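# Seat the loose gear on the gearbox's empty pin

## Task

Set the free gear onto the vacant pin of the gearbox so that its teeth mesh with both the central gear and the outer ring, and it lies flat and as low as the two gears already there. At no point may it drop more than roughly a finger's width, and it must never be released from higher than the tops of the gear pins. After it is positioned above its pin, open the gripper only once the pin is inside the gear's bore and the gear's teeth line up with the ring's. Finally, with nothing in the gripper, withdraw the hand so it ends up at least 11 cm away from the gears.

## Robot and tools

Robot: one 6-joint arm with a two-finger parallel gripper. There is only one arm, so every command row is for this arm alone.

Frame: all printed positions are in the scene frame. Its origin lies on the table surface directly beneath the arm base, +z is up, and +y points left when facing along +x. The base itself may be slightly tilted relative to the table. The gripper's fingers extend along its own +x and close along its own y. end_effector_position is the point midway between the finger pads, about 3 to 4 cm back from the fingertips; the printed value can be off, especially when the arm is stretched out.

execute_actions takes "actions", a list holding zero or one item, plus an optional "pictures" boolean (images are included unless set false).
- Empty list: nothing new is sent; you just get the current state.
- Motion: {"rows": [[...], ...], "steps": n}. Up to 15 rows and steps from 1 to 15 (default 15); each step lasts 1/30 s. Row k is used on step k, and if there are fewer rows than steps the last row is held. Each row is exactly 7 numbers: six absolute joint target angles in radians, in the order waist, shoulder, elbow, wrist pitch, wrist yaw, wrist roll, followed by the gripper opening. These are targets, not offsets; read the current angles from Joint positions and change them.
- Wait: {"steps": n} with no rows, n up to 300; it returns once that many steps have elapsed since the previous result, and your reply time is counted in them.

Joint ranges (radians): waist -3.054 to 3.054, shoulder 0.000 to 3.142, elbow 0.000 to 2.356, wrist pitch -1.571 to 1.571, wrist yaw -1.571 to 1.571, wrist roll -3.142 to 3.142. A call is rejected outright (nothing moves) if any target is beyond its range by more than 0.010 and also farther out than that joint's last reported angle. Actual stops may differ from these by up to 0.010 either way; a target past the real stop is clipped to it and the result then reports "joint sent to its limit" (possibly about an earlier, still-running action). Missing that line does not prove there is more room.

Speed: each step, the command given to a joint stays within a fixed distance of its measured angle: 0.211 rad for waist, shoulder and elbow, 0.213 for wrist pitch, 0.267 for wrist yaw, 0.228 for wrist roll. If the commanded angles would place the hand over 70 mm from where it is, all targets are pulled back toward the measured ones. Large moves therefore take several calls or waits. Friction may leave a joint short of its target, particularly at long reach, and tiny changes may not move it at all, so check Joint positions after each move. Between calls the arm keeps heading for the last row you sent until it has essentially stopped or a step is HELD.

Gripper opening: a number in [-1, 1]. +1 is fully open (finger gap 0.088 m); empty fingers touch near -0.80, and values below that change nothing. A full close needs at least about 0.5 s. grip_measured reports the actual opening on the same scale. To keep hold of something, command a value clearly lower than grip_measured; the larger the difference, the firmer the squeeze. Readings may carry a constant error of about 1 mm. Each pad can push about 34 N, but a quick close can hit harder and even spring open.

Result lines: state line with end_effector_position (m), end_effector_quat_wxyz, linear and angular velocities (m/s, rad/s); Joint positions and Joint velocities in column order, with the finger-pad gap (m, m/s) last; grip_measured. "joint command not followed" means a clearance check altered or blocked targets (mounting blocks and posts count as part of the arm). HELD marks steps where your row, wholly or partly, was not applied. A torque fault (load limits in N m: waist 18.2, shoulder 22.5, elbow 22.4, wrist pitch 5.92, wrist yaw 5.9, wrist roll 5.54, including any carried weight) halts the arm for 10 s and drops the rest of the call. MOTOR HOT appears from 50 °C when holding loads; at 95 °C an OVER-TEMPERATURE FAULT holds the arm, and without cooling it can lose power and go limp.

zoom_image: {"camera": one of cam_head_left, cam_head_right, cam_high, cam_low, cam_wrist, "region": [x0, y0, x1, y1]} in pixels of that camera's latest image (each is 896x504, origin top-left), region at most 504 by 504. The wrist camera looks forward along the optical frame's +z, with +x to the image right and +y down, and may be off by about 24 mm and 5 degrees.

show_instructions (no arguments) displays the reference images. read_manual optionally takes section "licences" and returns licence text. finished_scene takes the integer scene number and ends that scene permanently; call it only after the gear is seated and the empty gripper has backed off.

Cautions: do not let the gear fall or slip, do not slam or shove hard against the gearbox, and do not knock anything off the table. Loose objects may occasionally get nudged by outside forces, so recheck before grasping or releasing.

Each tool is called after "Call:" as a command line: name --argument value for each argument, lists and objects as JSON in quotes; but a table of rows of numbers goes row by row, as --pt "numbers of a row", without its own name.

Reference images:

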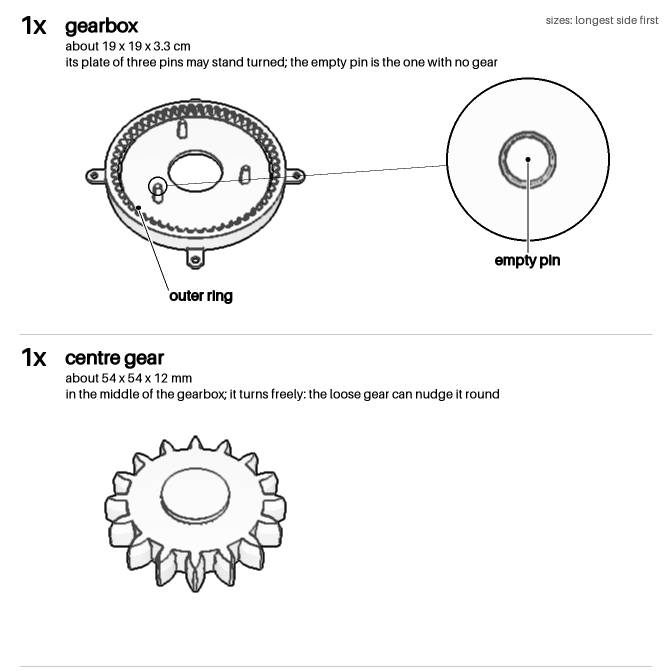

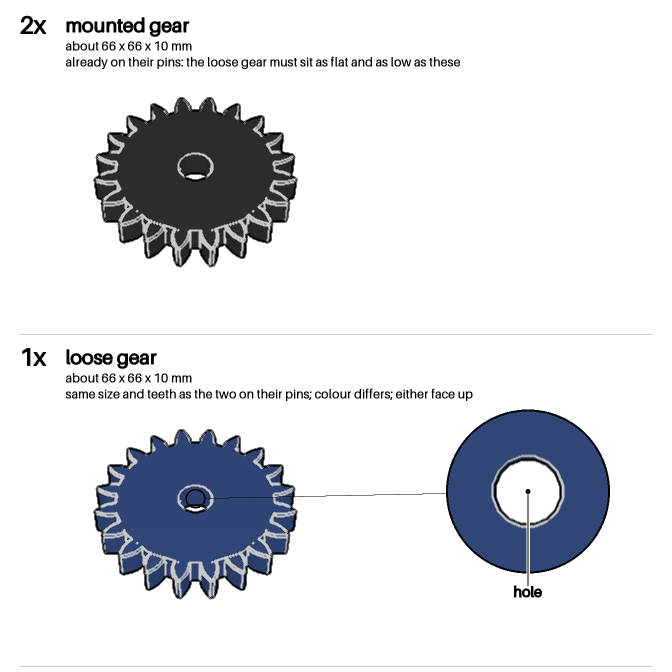

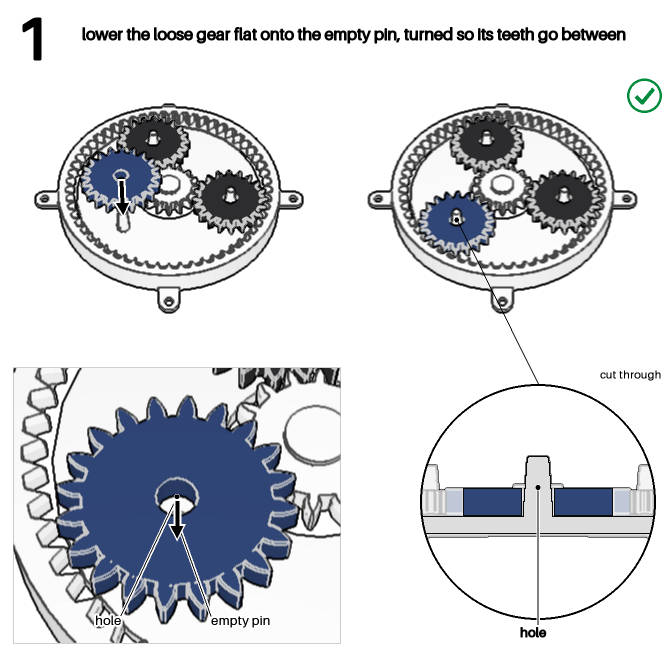

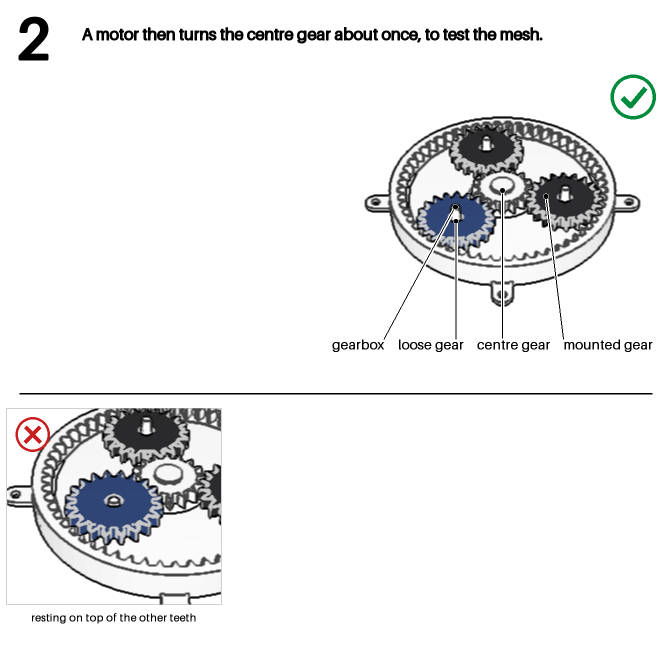

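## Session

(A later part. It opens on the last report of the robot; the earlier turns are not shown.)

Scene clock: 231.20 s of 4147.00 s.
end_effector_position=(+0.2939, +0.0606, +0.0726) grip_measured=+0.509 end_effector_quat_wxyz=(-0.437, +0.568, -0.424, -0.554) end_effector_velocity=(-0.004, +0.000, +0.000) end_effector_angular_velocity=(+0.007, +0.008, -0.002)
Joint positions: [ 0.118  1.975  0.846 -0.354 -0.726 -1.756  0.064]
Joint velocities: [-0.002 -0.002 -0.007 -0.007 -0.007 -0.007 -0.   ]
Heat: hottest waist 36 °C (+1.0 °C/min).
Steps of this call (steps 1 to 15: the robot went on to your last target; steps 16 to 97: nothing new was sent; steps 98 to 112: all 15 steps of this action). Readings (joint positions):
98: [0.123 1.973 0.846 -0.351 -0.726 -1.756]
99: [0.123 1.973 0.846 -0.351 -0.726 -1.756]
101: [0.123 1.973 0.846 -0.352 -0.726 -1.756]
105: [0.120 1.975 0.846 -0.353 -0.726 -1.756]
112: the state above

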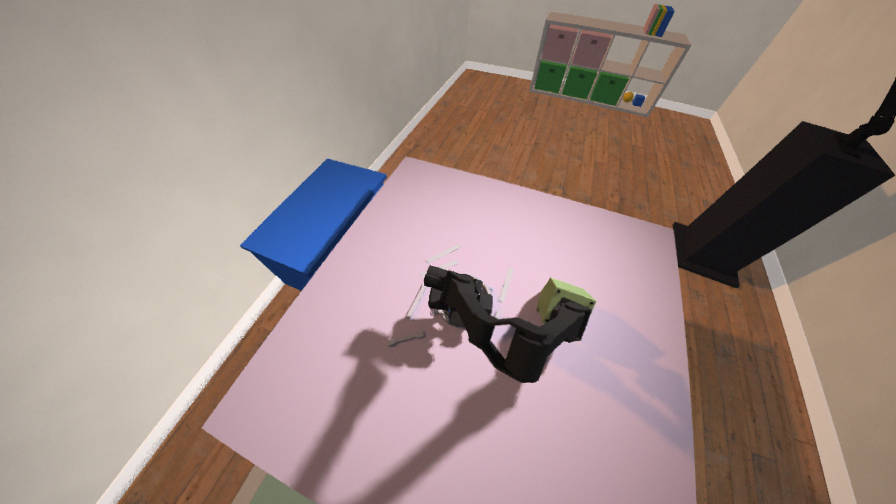

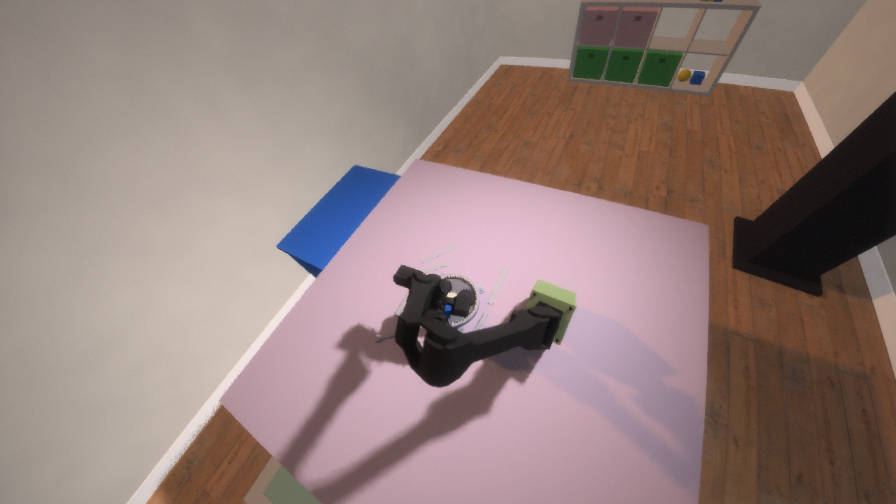

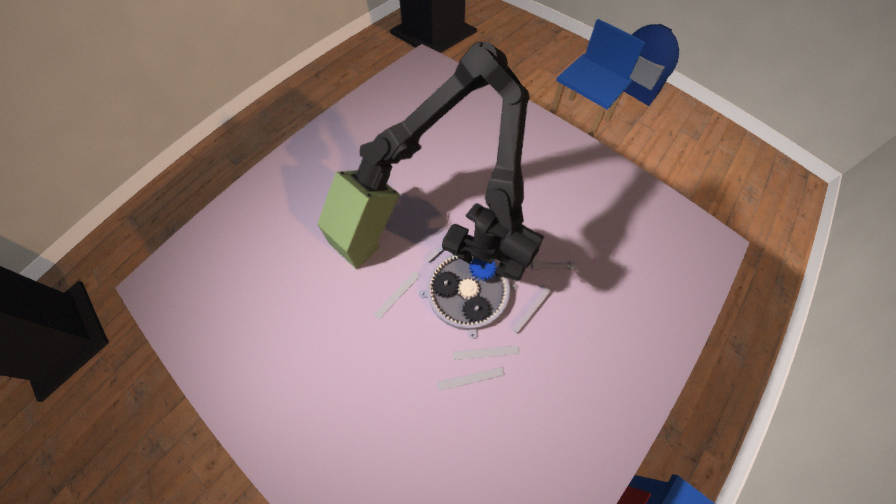

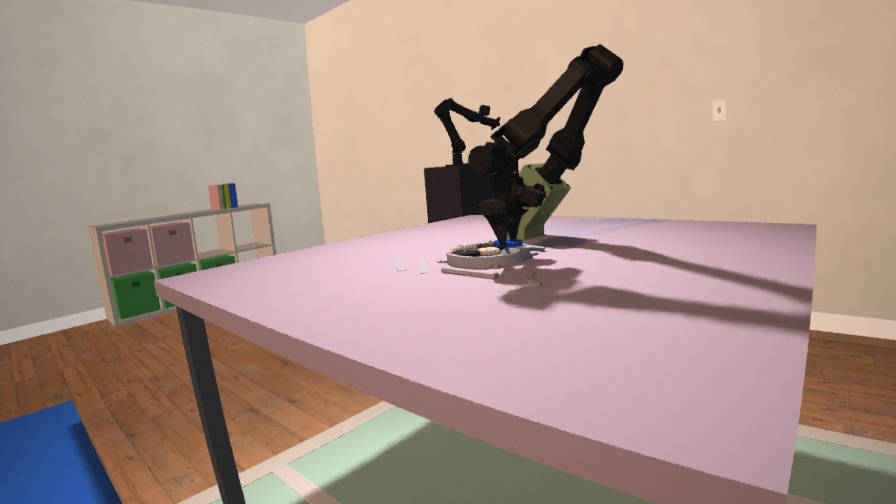

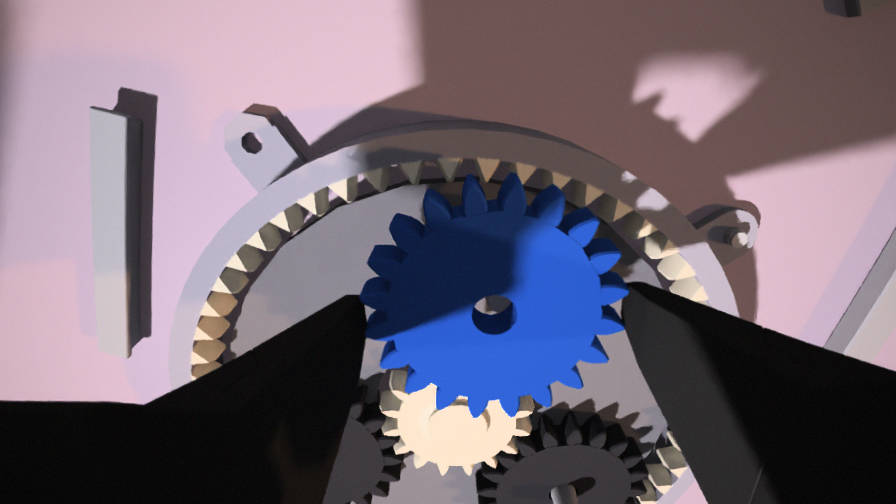

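Call:
execute_actions --actions '[{"rows":[[0.12,1.99,0.839,-0.352,-0.728,-1.76,0.2],[0.12,1.99,0.839,-0.352,-0.728,-1.76,0.2],[0.12,1.99,0.839,-0.352,-0.728,-1.76,0.2],[0.125,1.993,0.837,-0.343,-0.728,-1.76,0.2],[0.125,1.993,0.837,-0.343,-0.728,-1.76,0.2],[0.125,1.993,0.837,-0.343,-0.728,-1.76,0.2],[0.129,1.996,0.835,-0.333,-0.728,-1.76,0.2],[0.129,1.996,0.835,-0.333,-0.728,-1.76,0.2],[0.129,1.996,0.835,-0.333,-0.728,-1.76,0.2],[0.133,1.999,0.833,-0.323,-0.728,-1.76,0.2]],"steps":15}]'

Call:
zoom_image --camera "cam_wrist" --region '[350,140,650,440]'

Call:
zoom_image --camera "cam_low" --region '[430,200,570,280]'

Scene clock: 237.37 s of 4147.00 s.
end_effector_position=(+0.2960, +0.0592, +0.0714) grip_measured=+0.509 end_effector_quat_wxyz=(-0.436, +0.573, -0.419, -0.553) end_effector_velocity=(+0.003, -0.002, -0.000) end_effector_angular_velocity=(-0.007, -0.015, +0.017)
Joint positions: [ 0.117  1.979  0.841 -0.329 -0.724 -1.756  0.064]
Joint velocities: [-0.002  0.002 -0.002  0.022  0.007 -0.007 -0.   ]
Heat: hottest waist 36 °C (+0.0 °C/min).
Steps of this call (steps 1 to 15: the robot went on to your last target; steps 16 to 170: nothing new was sent; steps 171 to 185: all 15 steps of this action). Readings (joint positions):
171: [0.117 1.976 0.845 -0.354 -0.726 -1.756]
172: [0.117 1.976 0.845 -0.354 -0.726 -1.756]
174: [0.117 1.978 0.845 -0.353 -0.726 -1.756]
178: [0.117 1.978 0.842 -0.347 -0.726 -1.756]
185: the state above

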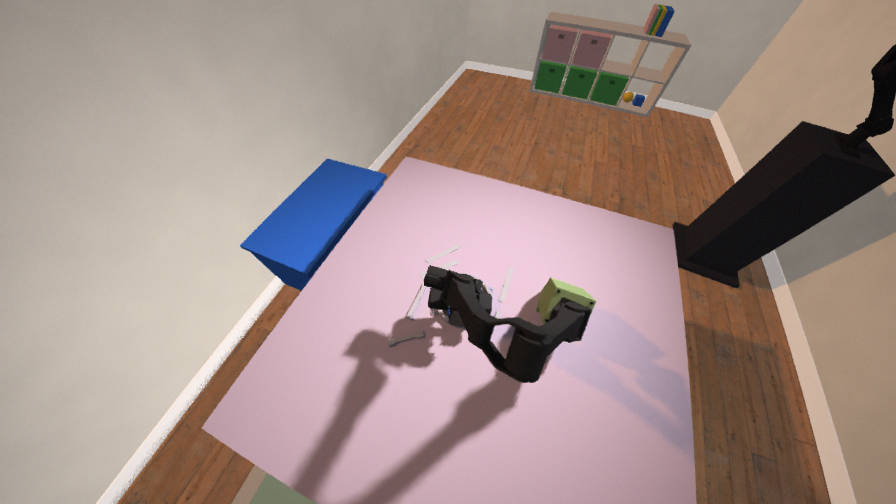

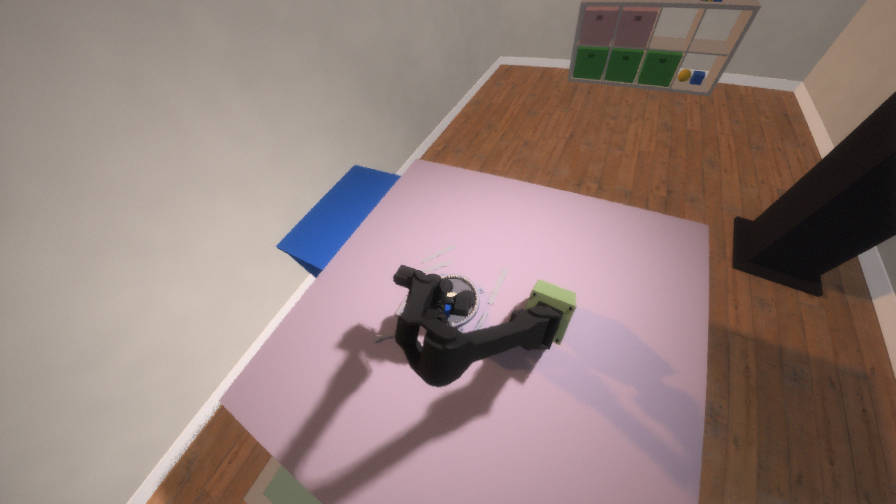

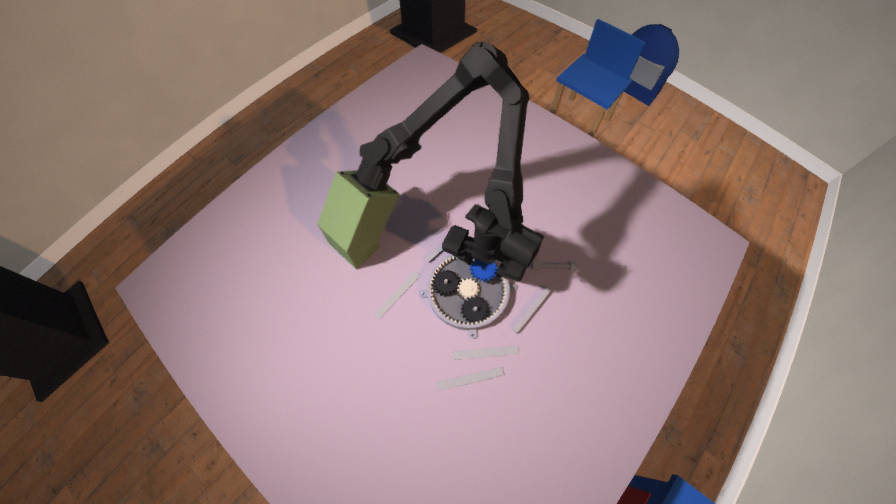

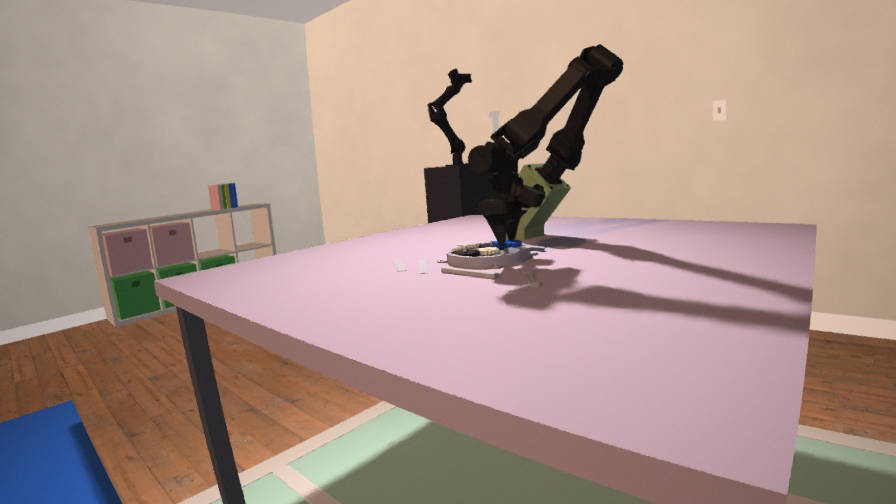

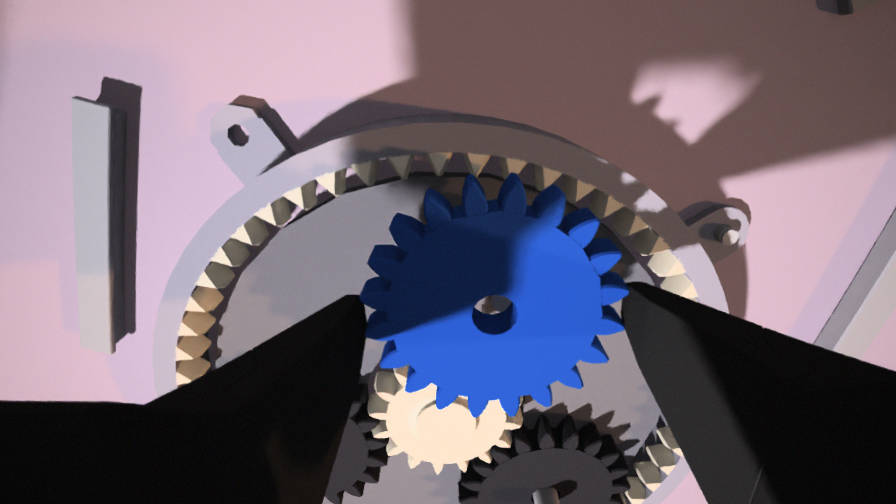

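Region (350, 140, 650, 440) of cam_wrist's 896x504 image, scaled by 1.680, with more detail than that image has.

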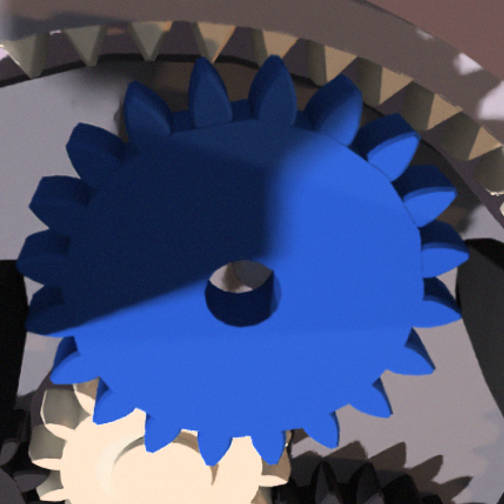

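Region (430, 200, 570, 280) of cam_low's 896x504 image, scaled by 3.600, with more detail than that image has; it fills the top 288 rows of this view, and the rest is white.

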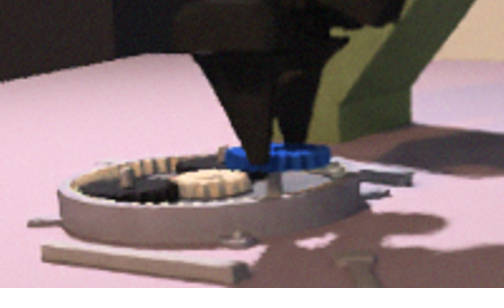

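Call:
execute_actions --actions '[{"rows":[[0.117,1.958,0.84,-0.335,-0.728,-1.76,0.2],[0.117,1.958,0.84,-0.335,-0.728,-1.76,0.2],[0.117,1.958,0.84,-0.335,-0.728,-1.76,0.2],[0.117,1.958,0.84,-0.335,-0.728,-1.76,0.2],[0.102,1.958,0.85,-0.345,-0.728,-1.76,0.2]],"steps":15}]'

Call:
zoom_image --camera "cam_wrist" --region '[350,140,650,440]'

Scene clock: 248.83 s of 4147.00 s.
end_effector_position=(+0.2956, +0.0586, +0.0744) grip_measured=+0.509 end_effector_quat_wxyz=(-0.439, +0.571, -0.422, -0.550) end_effector_velocity=(-0.001, -0.001, +0.003) end_effector_angular_velocity=(-0.008, +0.004, -0.021)
Joint positions: [ 0.109  1.973  0.842 -0.343 -0.725 -1.757  0.064]
Joint velocities: [-0.007 -0.007  0.002 -0.022  0.007  0.007 -0.   ]
Heat: hottest waist 35 °C (+0.0 °C/min).
Steps of this call (steps 1 to 15: the robot went on to your last target; steps 16 to 329: nothing new was sent; steps 330 to 344: all 15 steps of this action). Readings (joint positions):
330: [0.118 1.981 0.840 -0.323 -0.724 -1.757]
331: [0.118 1.980 0.840 -0.323 -0.724 -1.757]
333: [0.118 1.978 0.840 -0.328 -0.725 -1.757]
337: [0.114 1.976 0.840 -0.339 -0.725 -1.757]
344: the state above

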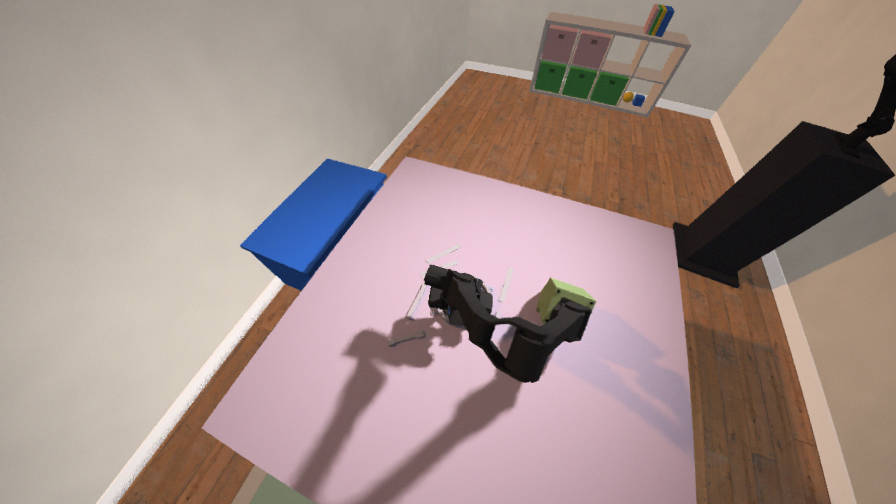

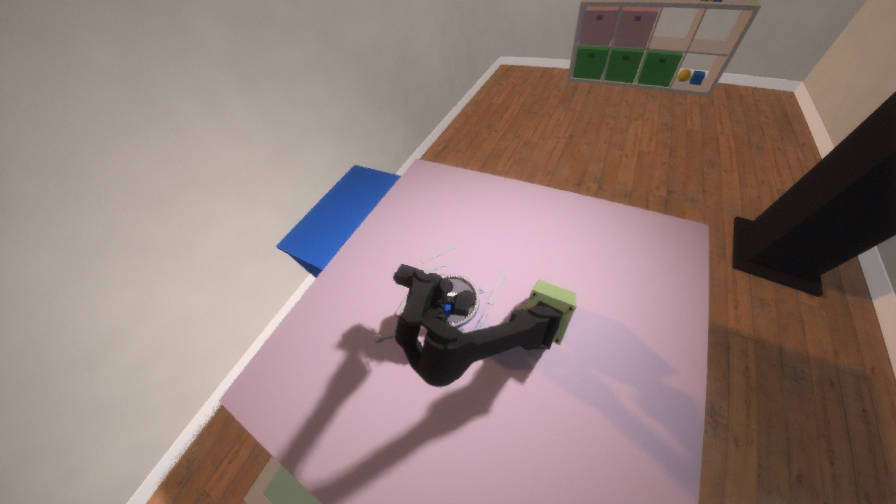

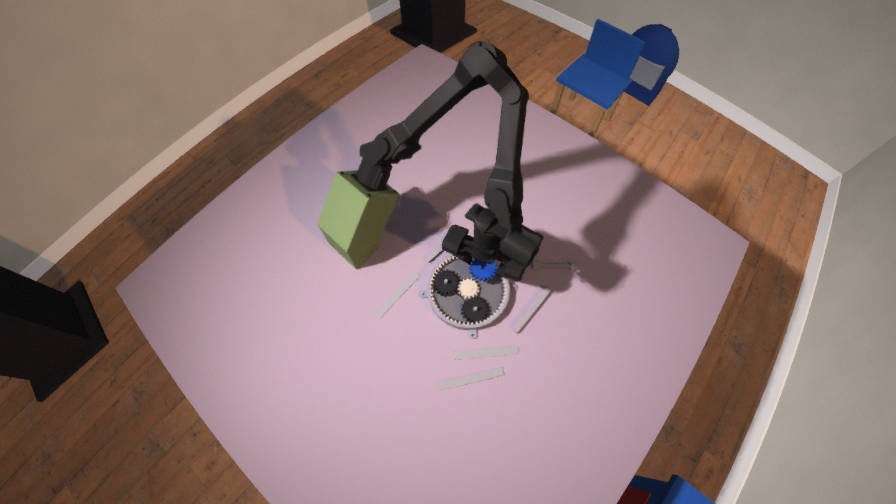

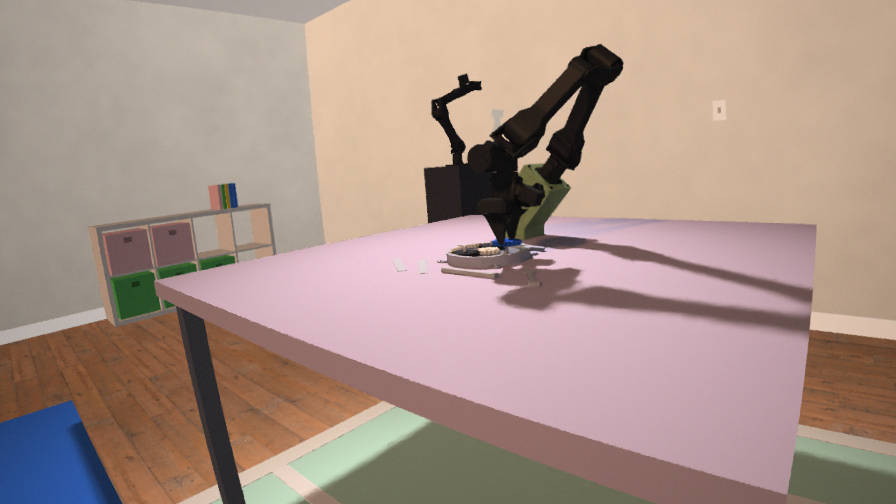

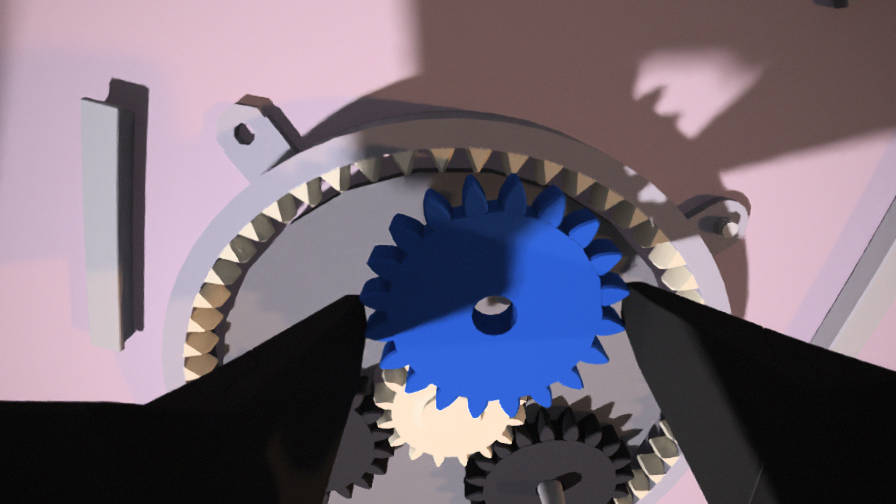

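Region (350, 140, 650, 440) of cam_wrist's 896x504 image, scaled by 1.680, with more detail than that image has.

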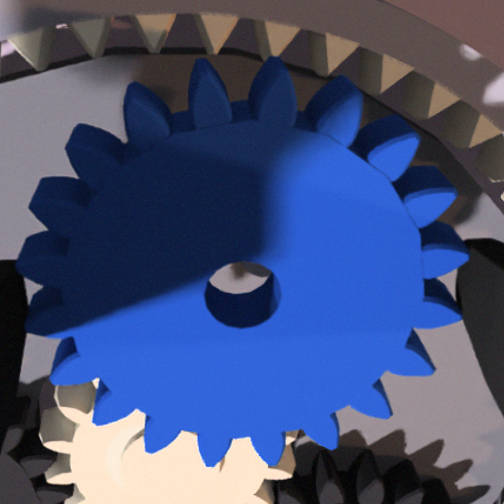

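Call:
execute_actions --actions '[]'

Call:
zoom_image --camera "cam_wrist" --region '[350,140,650,440]'

Scene clock: 266.67 s of 4147.00 s.
end_effector_position=(+0.2967, +0.0591, +0.0755) grip_measured=+0.509 end_effector_quat_wxyz=(-0.440, +0.573, -0.420, -0.550) end_effector_velocity=(-0.006, +0.002, -0.000) end_effector_angular_velocity=(+0.021, +0.020, -0.011)
Joint positions: [ 0.107  1.97   0.844 -0.344 -0.726 -1.758  0.064]
Joint velocities: [-0.002 -0.002 -0.007 -0.022 -0.022 -0.007 -0.   ]
Heat: hottest waist 37 °C (+2.0 °C/min).
Steps of this call (steps 1 to 15: the robot went on to your last target; steps 16 to 535: nothing new was sent). Readings (joint positions):
1: [0.108 1.972 0.842 -0.343 -0.725 -1.757]
2: [0.108 1.972 0.842 -0.343 -0.725 -1.757]
4: [0.108 1.972 0.842 -0.344 -0.725 -1.757]
8: [0.108 1.972 0.842 -0.344 -0.725 -1.757]
535: the state above
The arm was judged still, so your last target was given up. Only a new action makes it travel on or press farther. Fingers that are still opening or closing keep moving.

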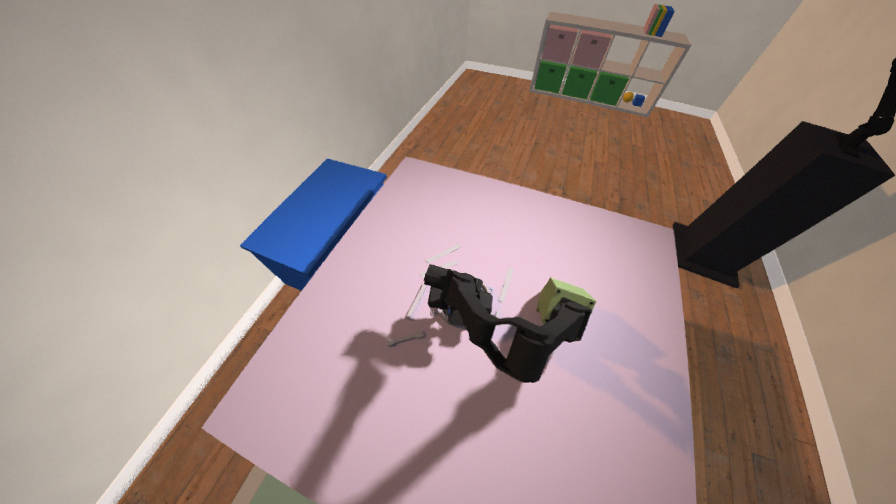

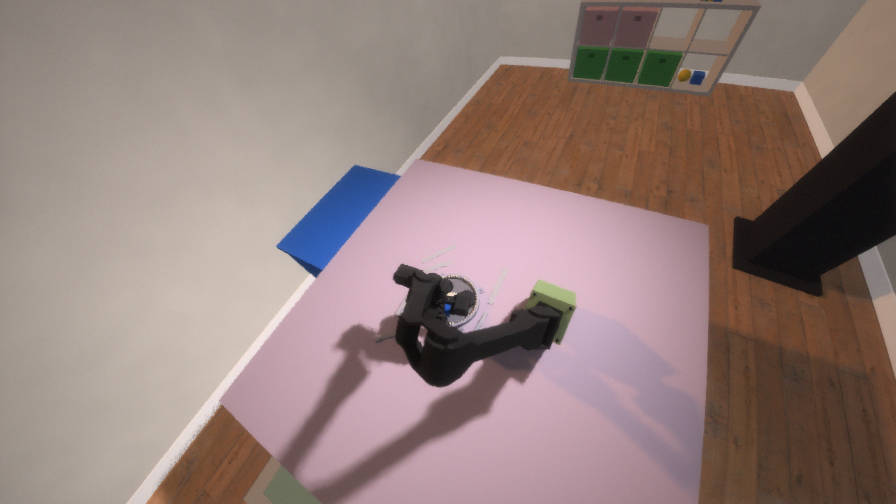

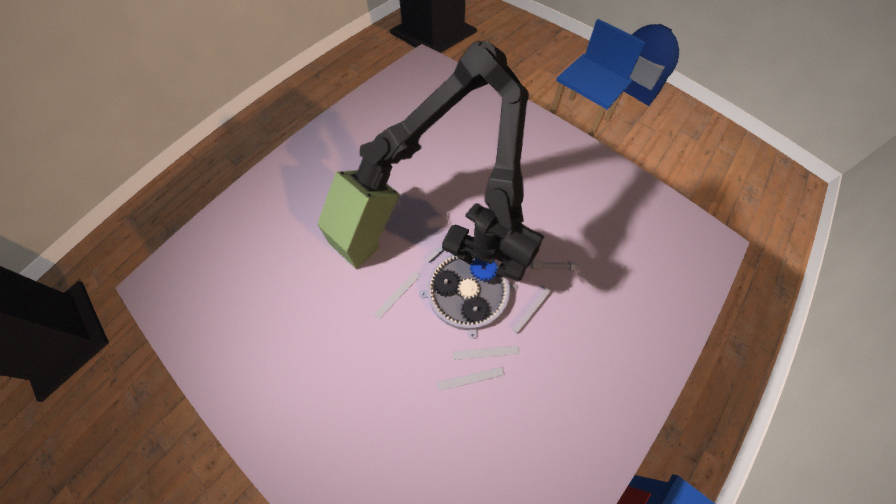

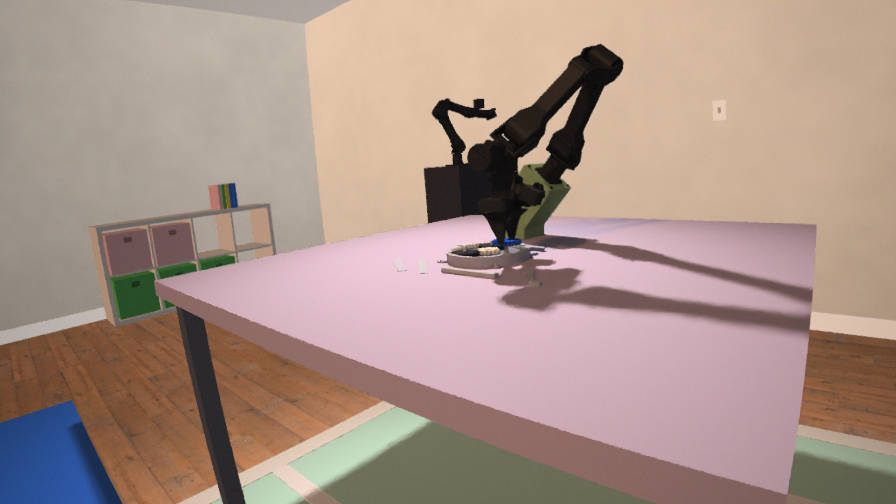

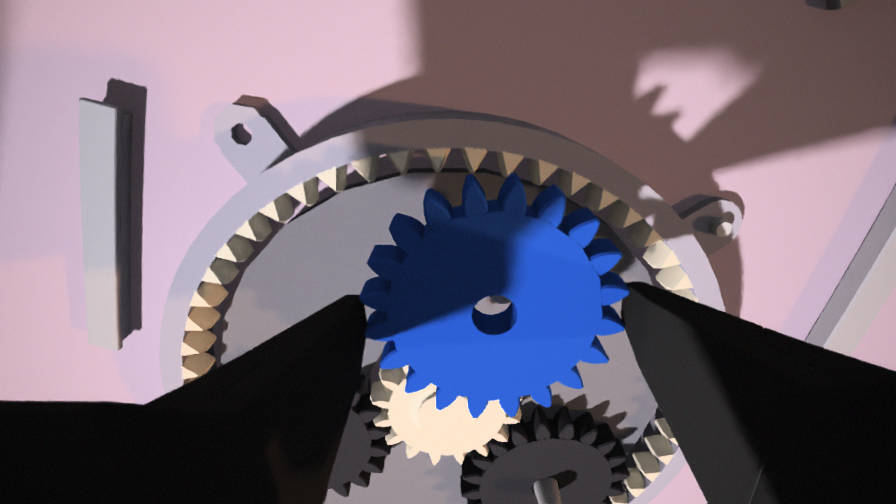

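Region (350, 140, 650, 440) of cam_wrist's 896x504 image, scaled by 1.680, with more detail than that image has.

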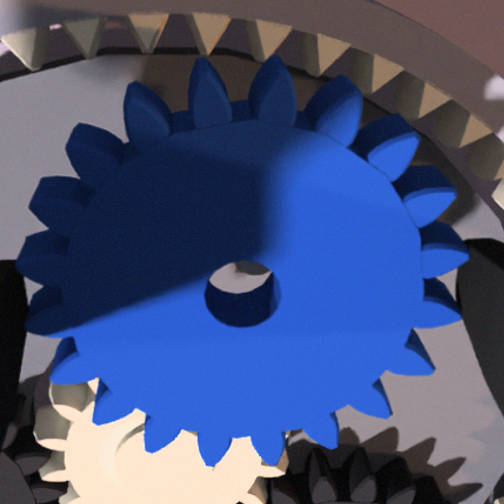

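Call:
execute_actions --actions '[{"rows":[[0.113,1.968,0.845,-0.326,-0.728,-1.76,0.2]],"steps":15}]' --pictures false

Call:
execute_actions --actions '[{"rows":[[0.120,1.978,0.84,-0.31,-0.728,-1.76,0.2]],"steps":15}]'

Call:
zoom_image --camera "cam_wrist" --region '[350,140,650,440]'

Scene clock: 274.63 s of 4147.00 s.
end_effector_position=(+0.2993, +0.0606, +0.0749) grip_measured=+0.509 end_effector_quat_wxyz=(-0.438, +0.578, -0.413, -0.551) end_effector_velocity=(-0.002, +0.001, +0.001) end_effector_angular_velocity=(+0.007, +0.005, -0.014)
Joint positions: [ 0.112  1.969  0.844 -0.328 -0.726 -1.758  0.064]
Joint velocities: [-0.002 -0.002 -0.002 -0.007 -0.007  0.007 -0.   ]
Heat: hottest waist 37 °C (+2.0 °C/min).
Steps of this call (steps 1 to 224: nothing new was sent; steps 225 to 239: all 15 steps of this action). Readings (joint positions):
225: [0.107 1.969 0.844 -0.344 -0.726 -1.758]
226: [0.108 1.969 0.844 -0.341 -0.726 -1.758]
228: [0.109 1.969 0.844 -0.334 -0.726 -1.758]
232: [0.111 1.969 0.844 -0.330 -0.726 -1.758]
239: the state above

Scene clock: 275.13 s of 4147.00 s.
end_effector_position=(+0.3014, +0.0625, +0.0737) grip_measured=+0.509 end_effector_quat_wxyz=(-0.435, +0.584, -0.407, -0.552) end_effector_velocity=(-0.006, -0.000, -0.000) end_effector_angular_velocity=(+0.007, +0.019, -0.027)
Joint positions: [ 0.119  1.969  0.844 -0.312 -0.726 -1.758  0.064]
Joint velocities: [-0.002 -0.002 -0.007 -0.022 -0.007  0.007  0.   ]
Heat: hottest waist 37 °C (+2.0 °C/min).
Steps of this call (steps 1 to 15: all 15 steps of this action). Readings (joint positions):
1: [0.113 1.969 0.844 -0.326 -0.726 -1.758]
2: [0.114 1.969 0.844 -0.322 -0.726 -1.758]
4: [0.117 1.969 0.844 -0.317 -0.726 -1.758]
8: [0.119 1.969 0.844 -0.314 -0.726 -1.758]
15: the state above

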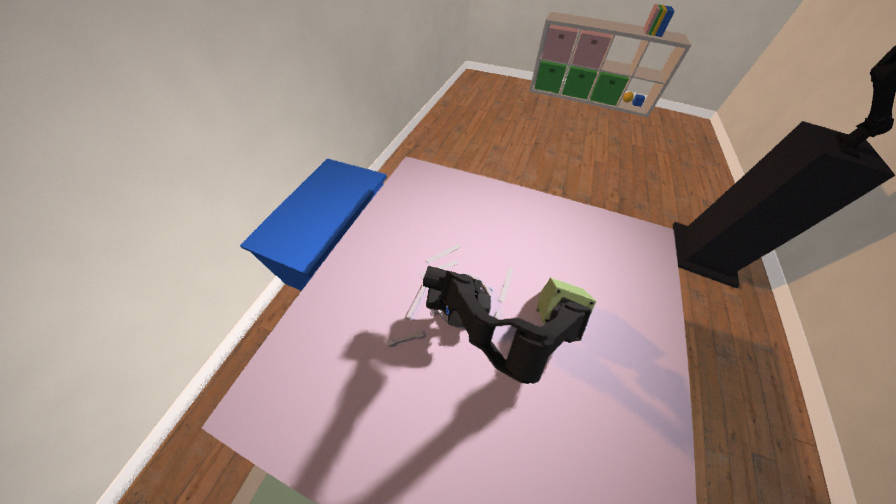

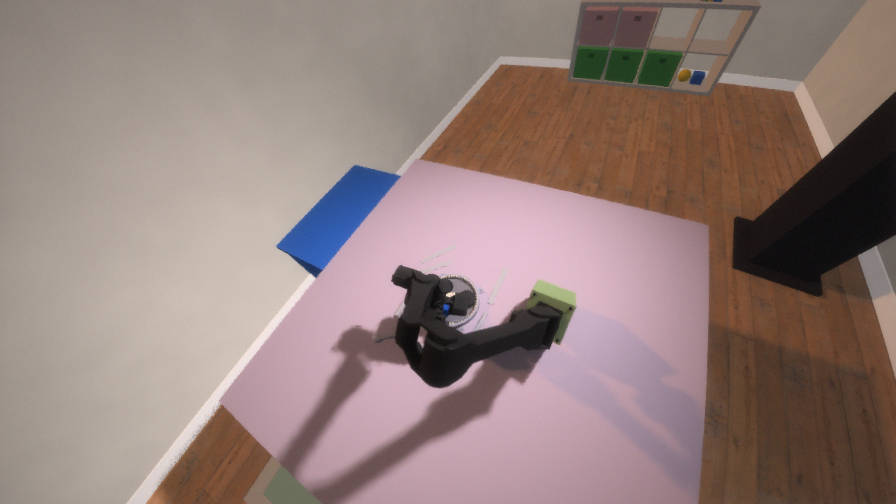

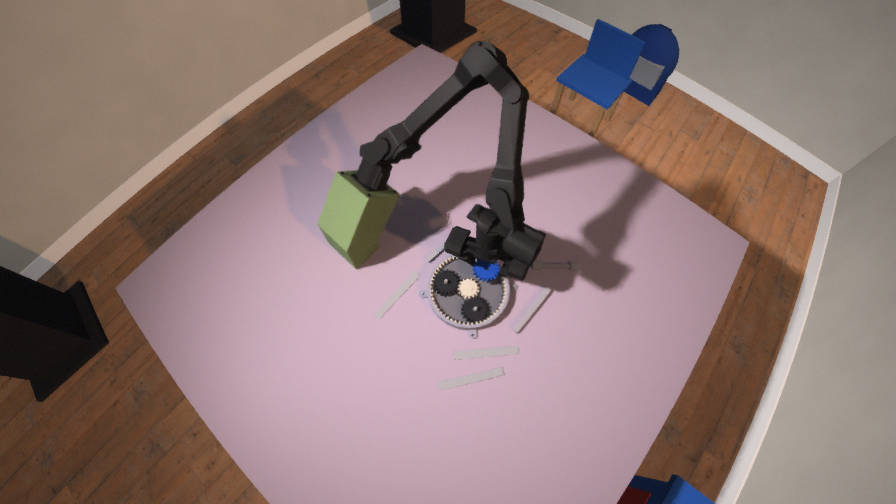

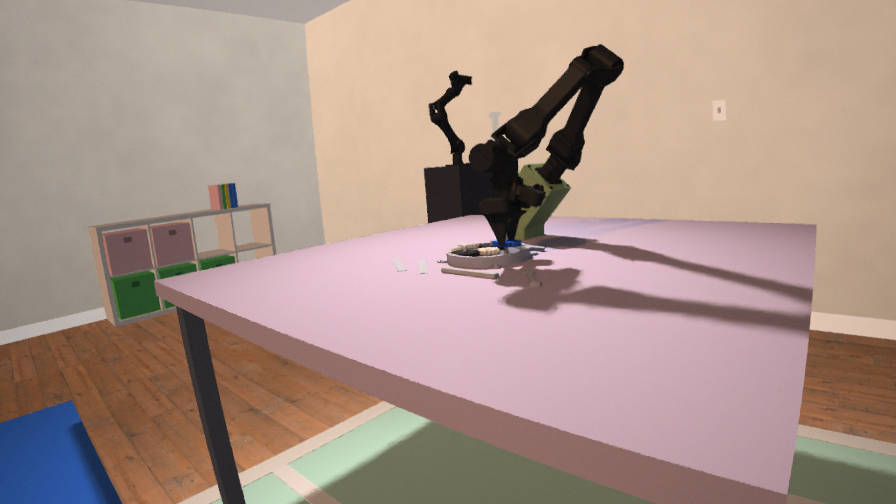

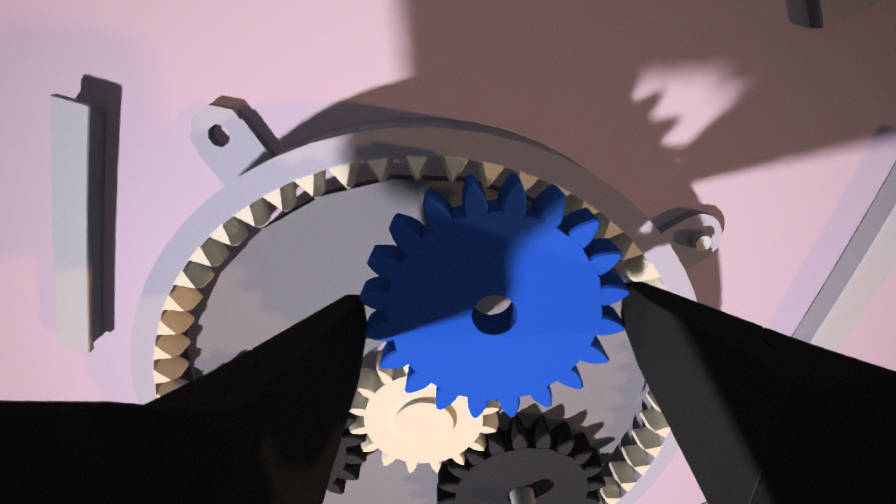

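Region (350, 140, 650, 440) of cam_wrist's 896x504 image, scaled by 1.680, with more detail than that image has.

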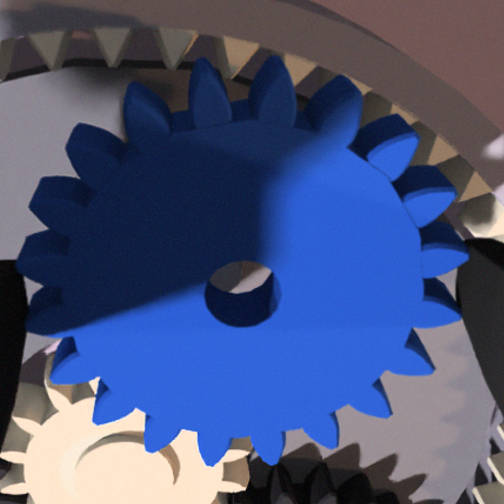

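Call:
execute_actions --actions '[{"rows":[[0.120,1.991,0.838,-0.312,-0.728,-1.76,0.2]],"steps":20}]' --pictures true

Call:
zoom_image --camera "cam_wrist" --region '[350,140,650,440]'

action 0: "steps" of an action must be a whole number from 1 to 15. To give the robot more time to reach its last row, send a wait after it. Nothing ran.

Region (350, 140, 650, 440) of cam_wrist's 896x504 image, scaled by 1.680, with more detail than that image has.

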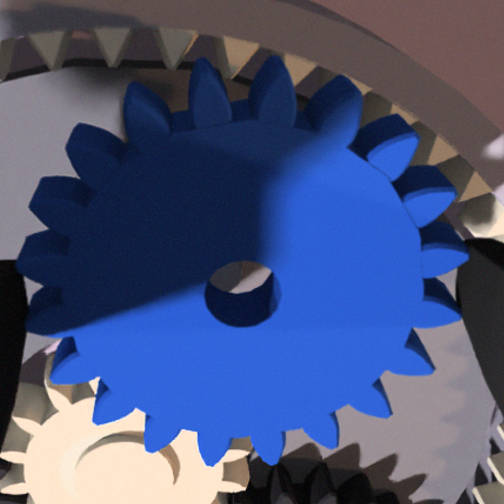

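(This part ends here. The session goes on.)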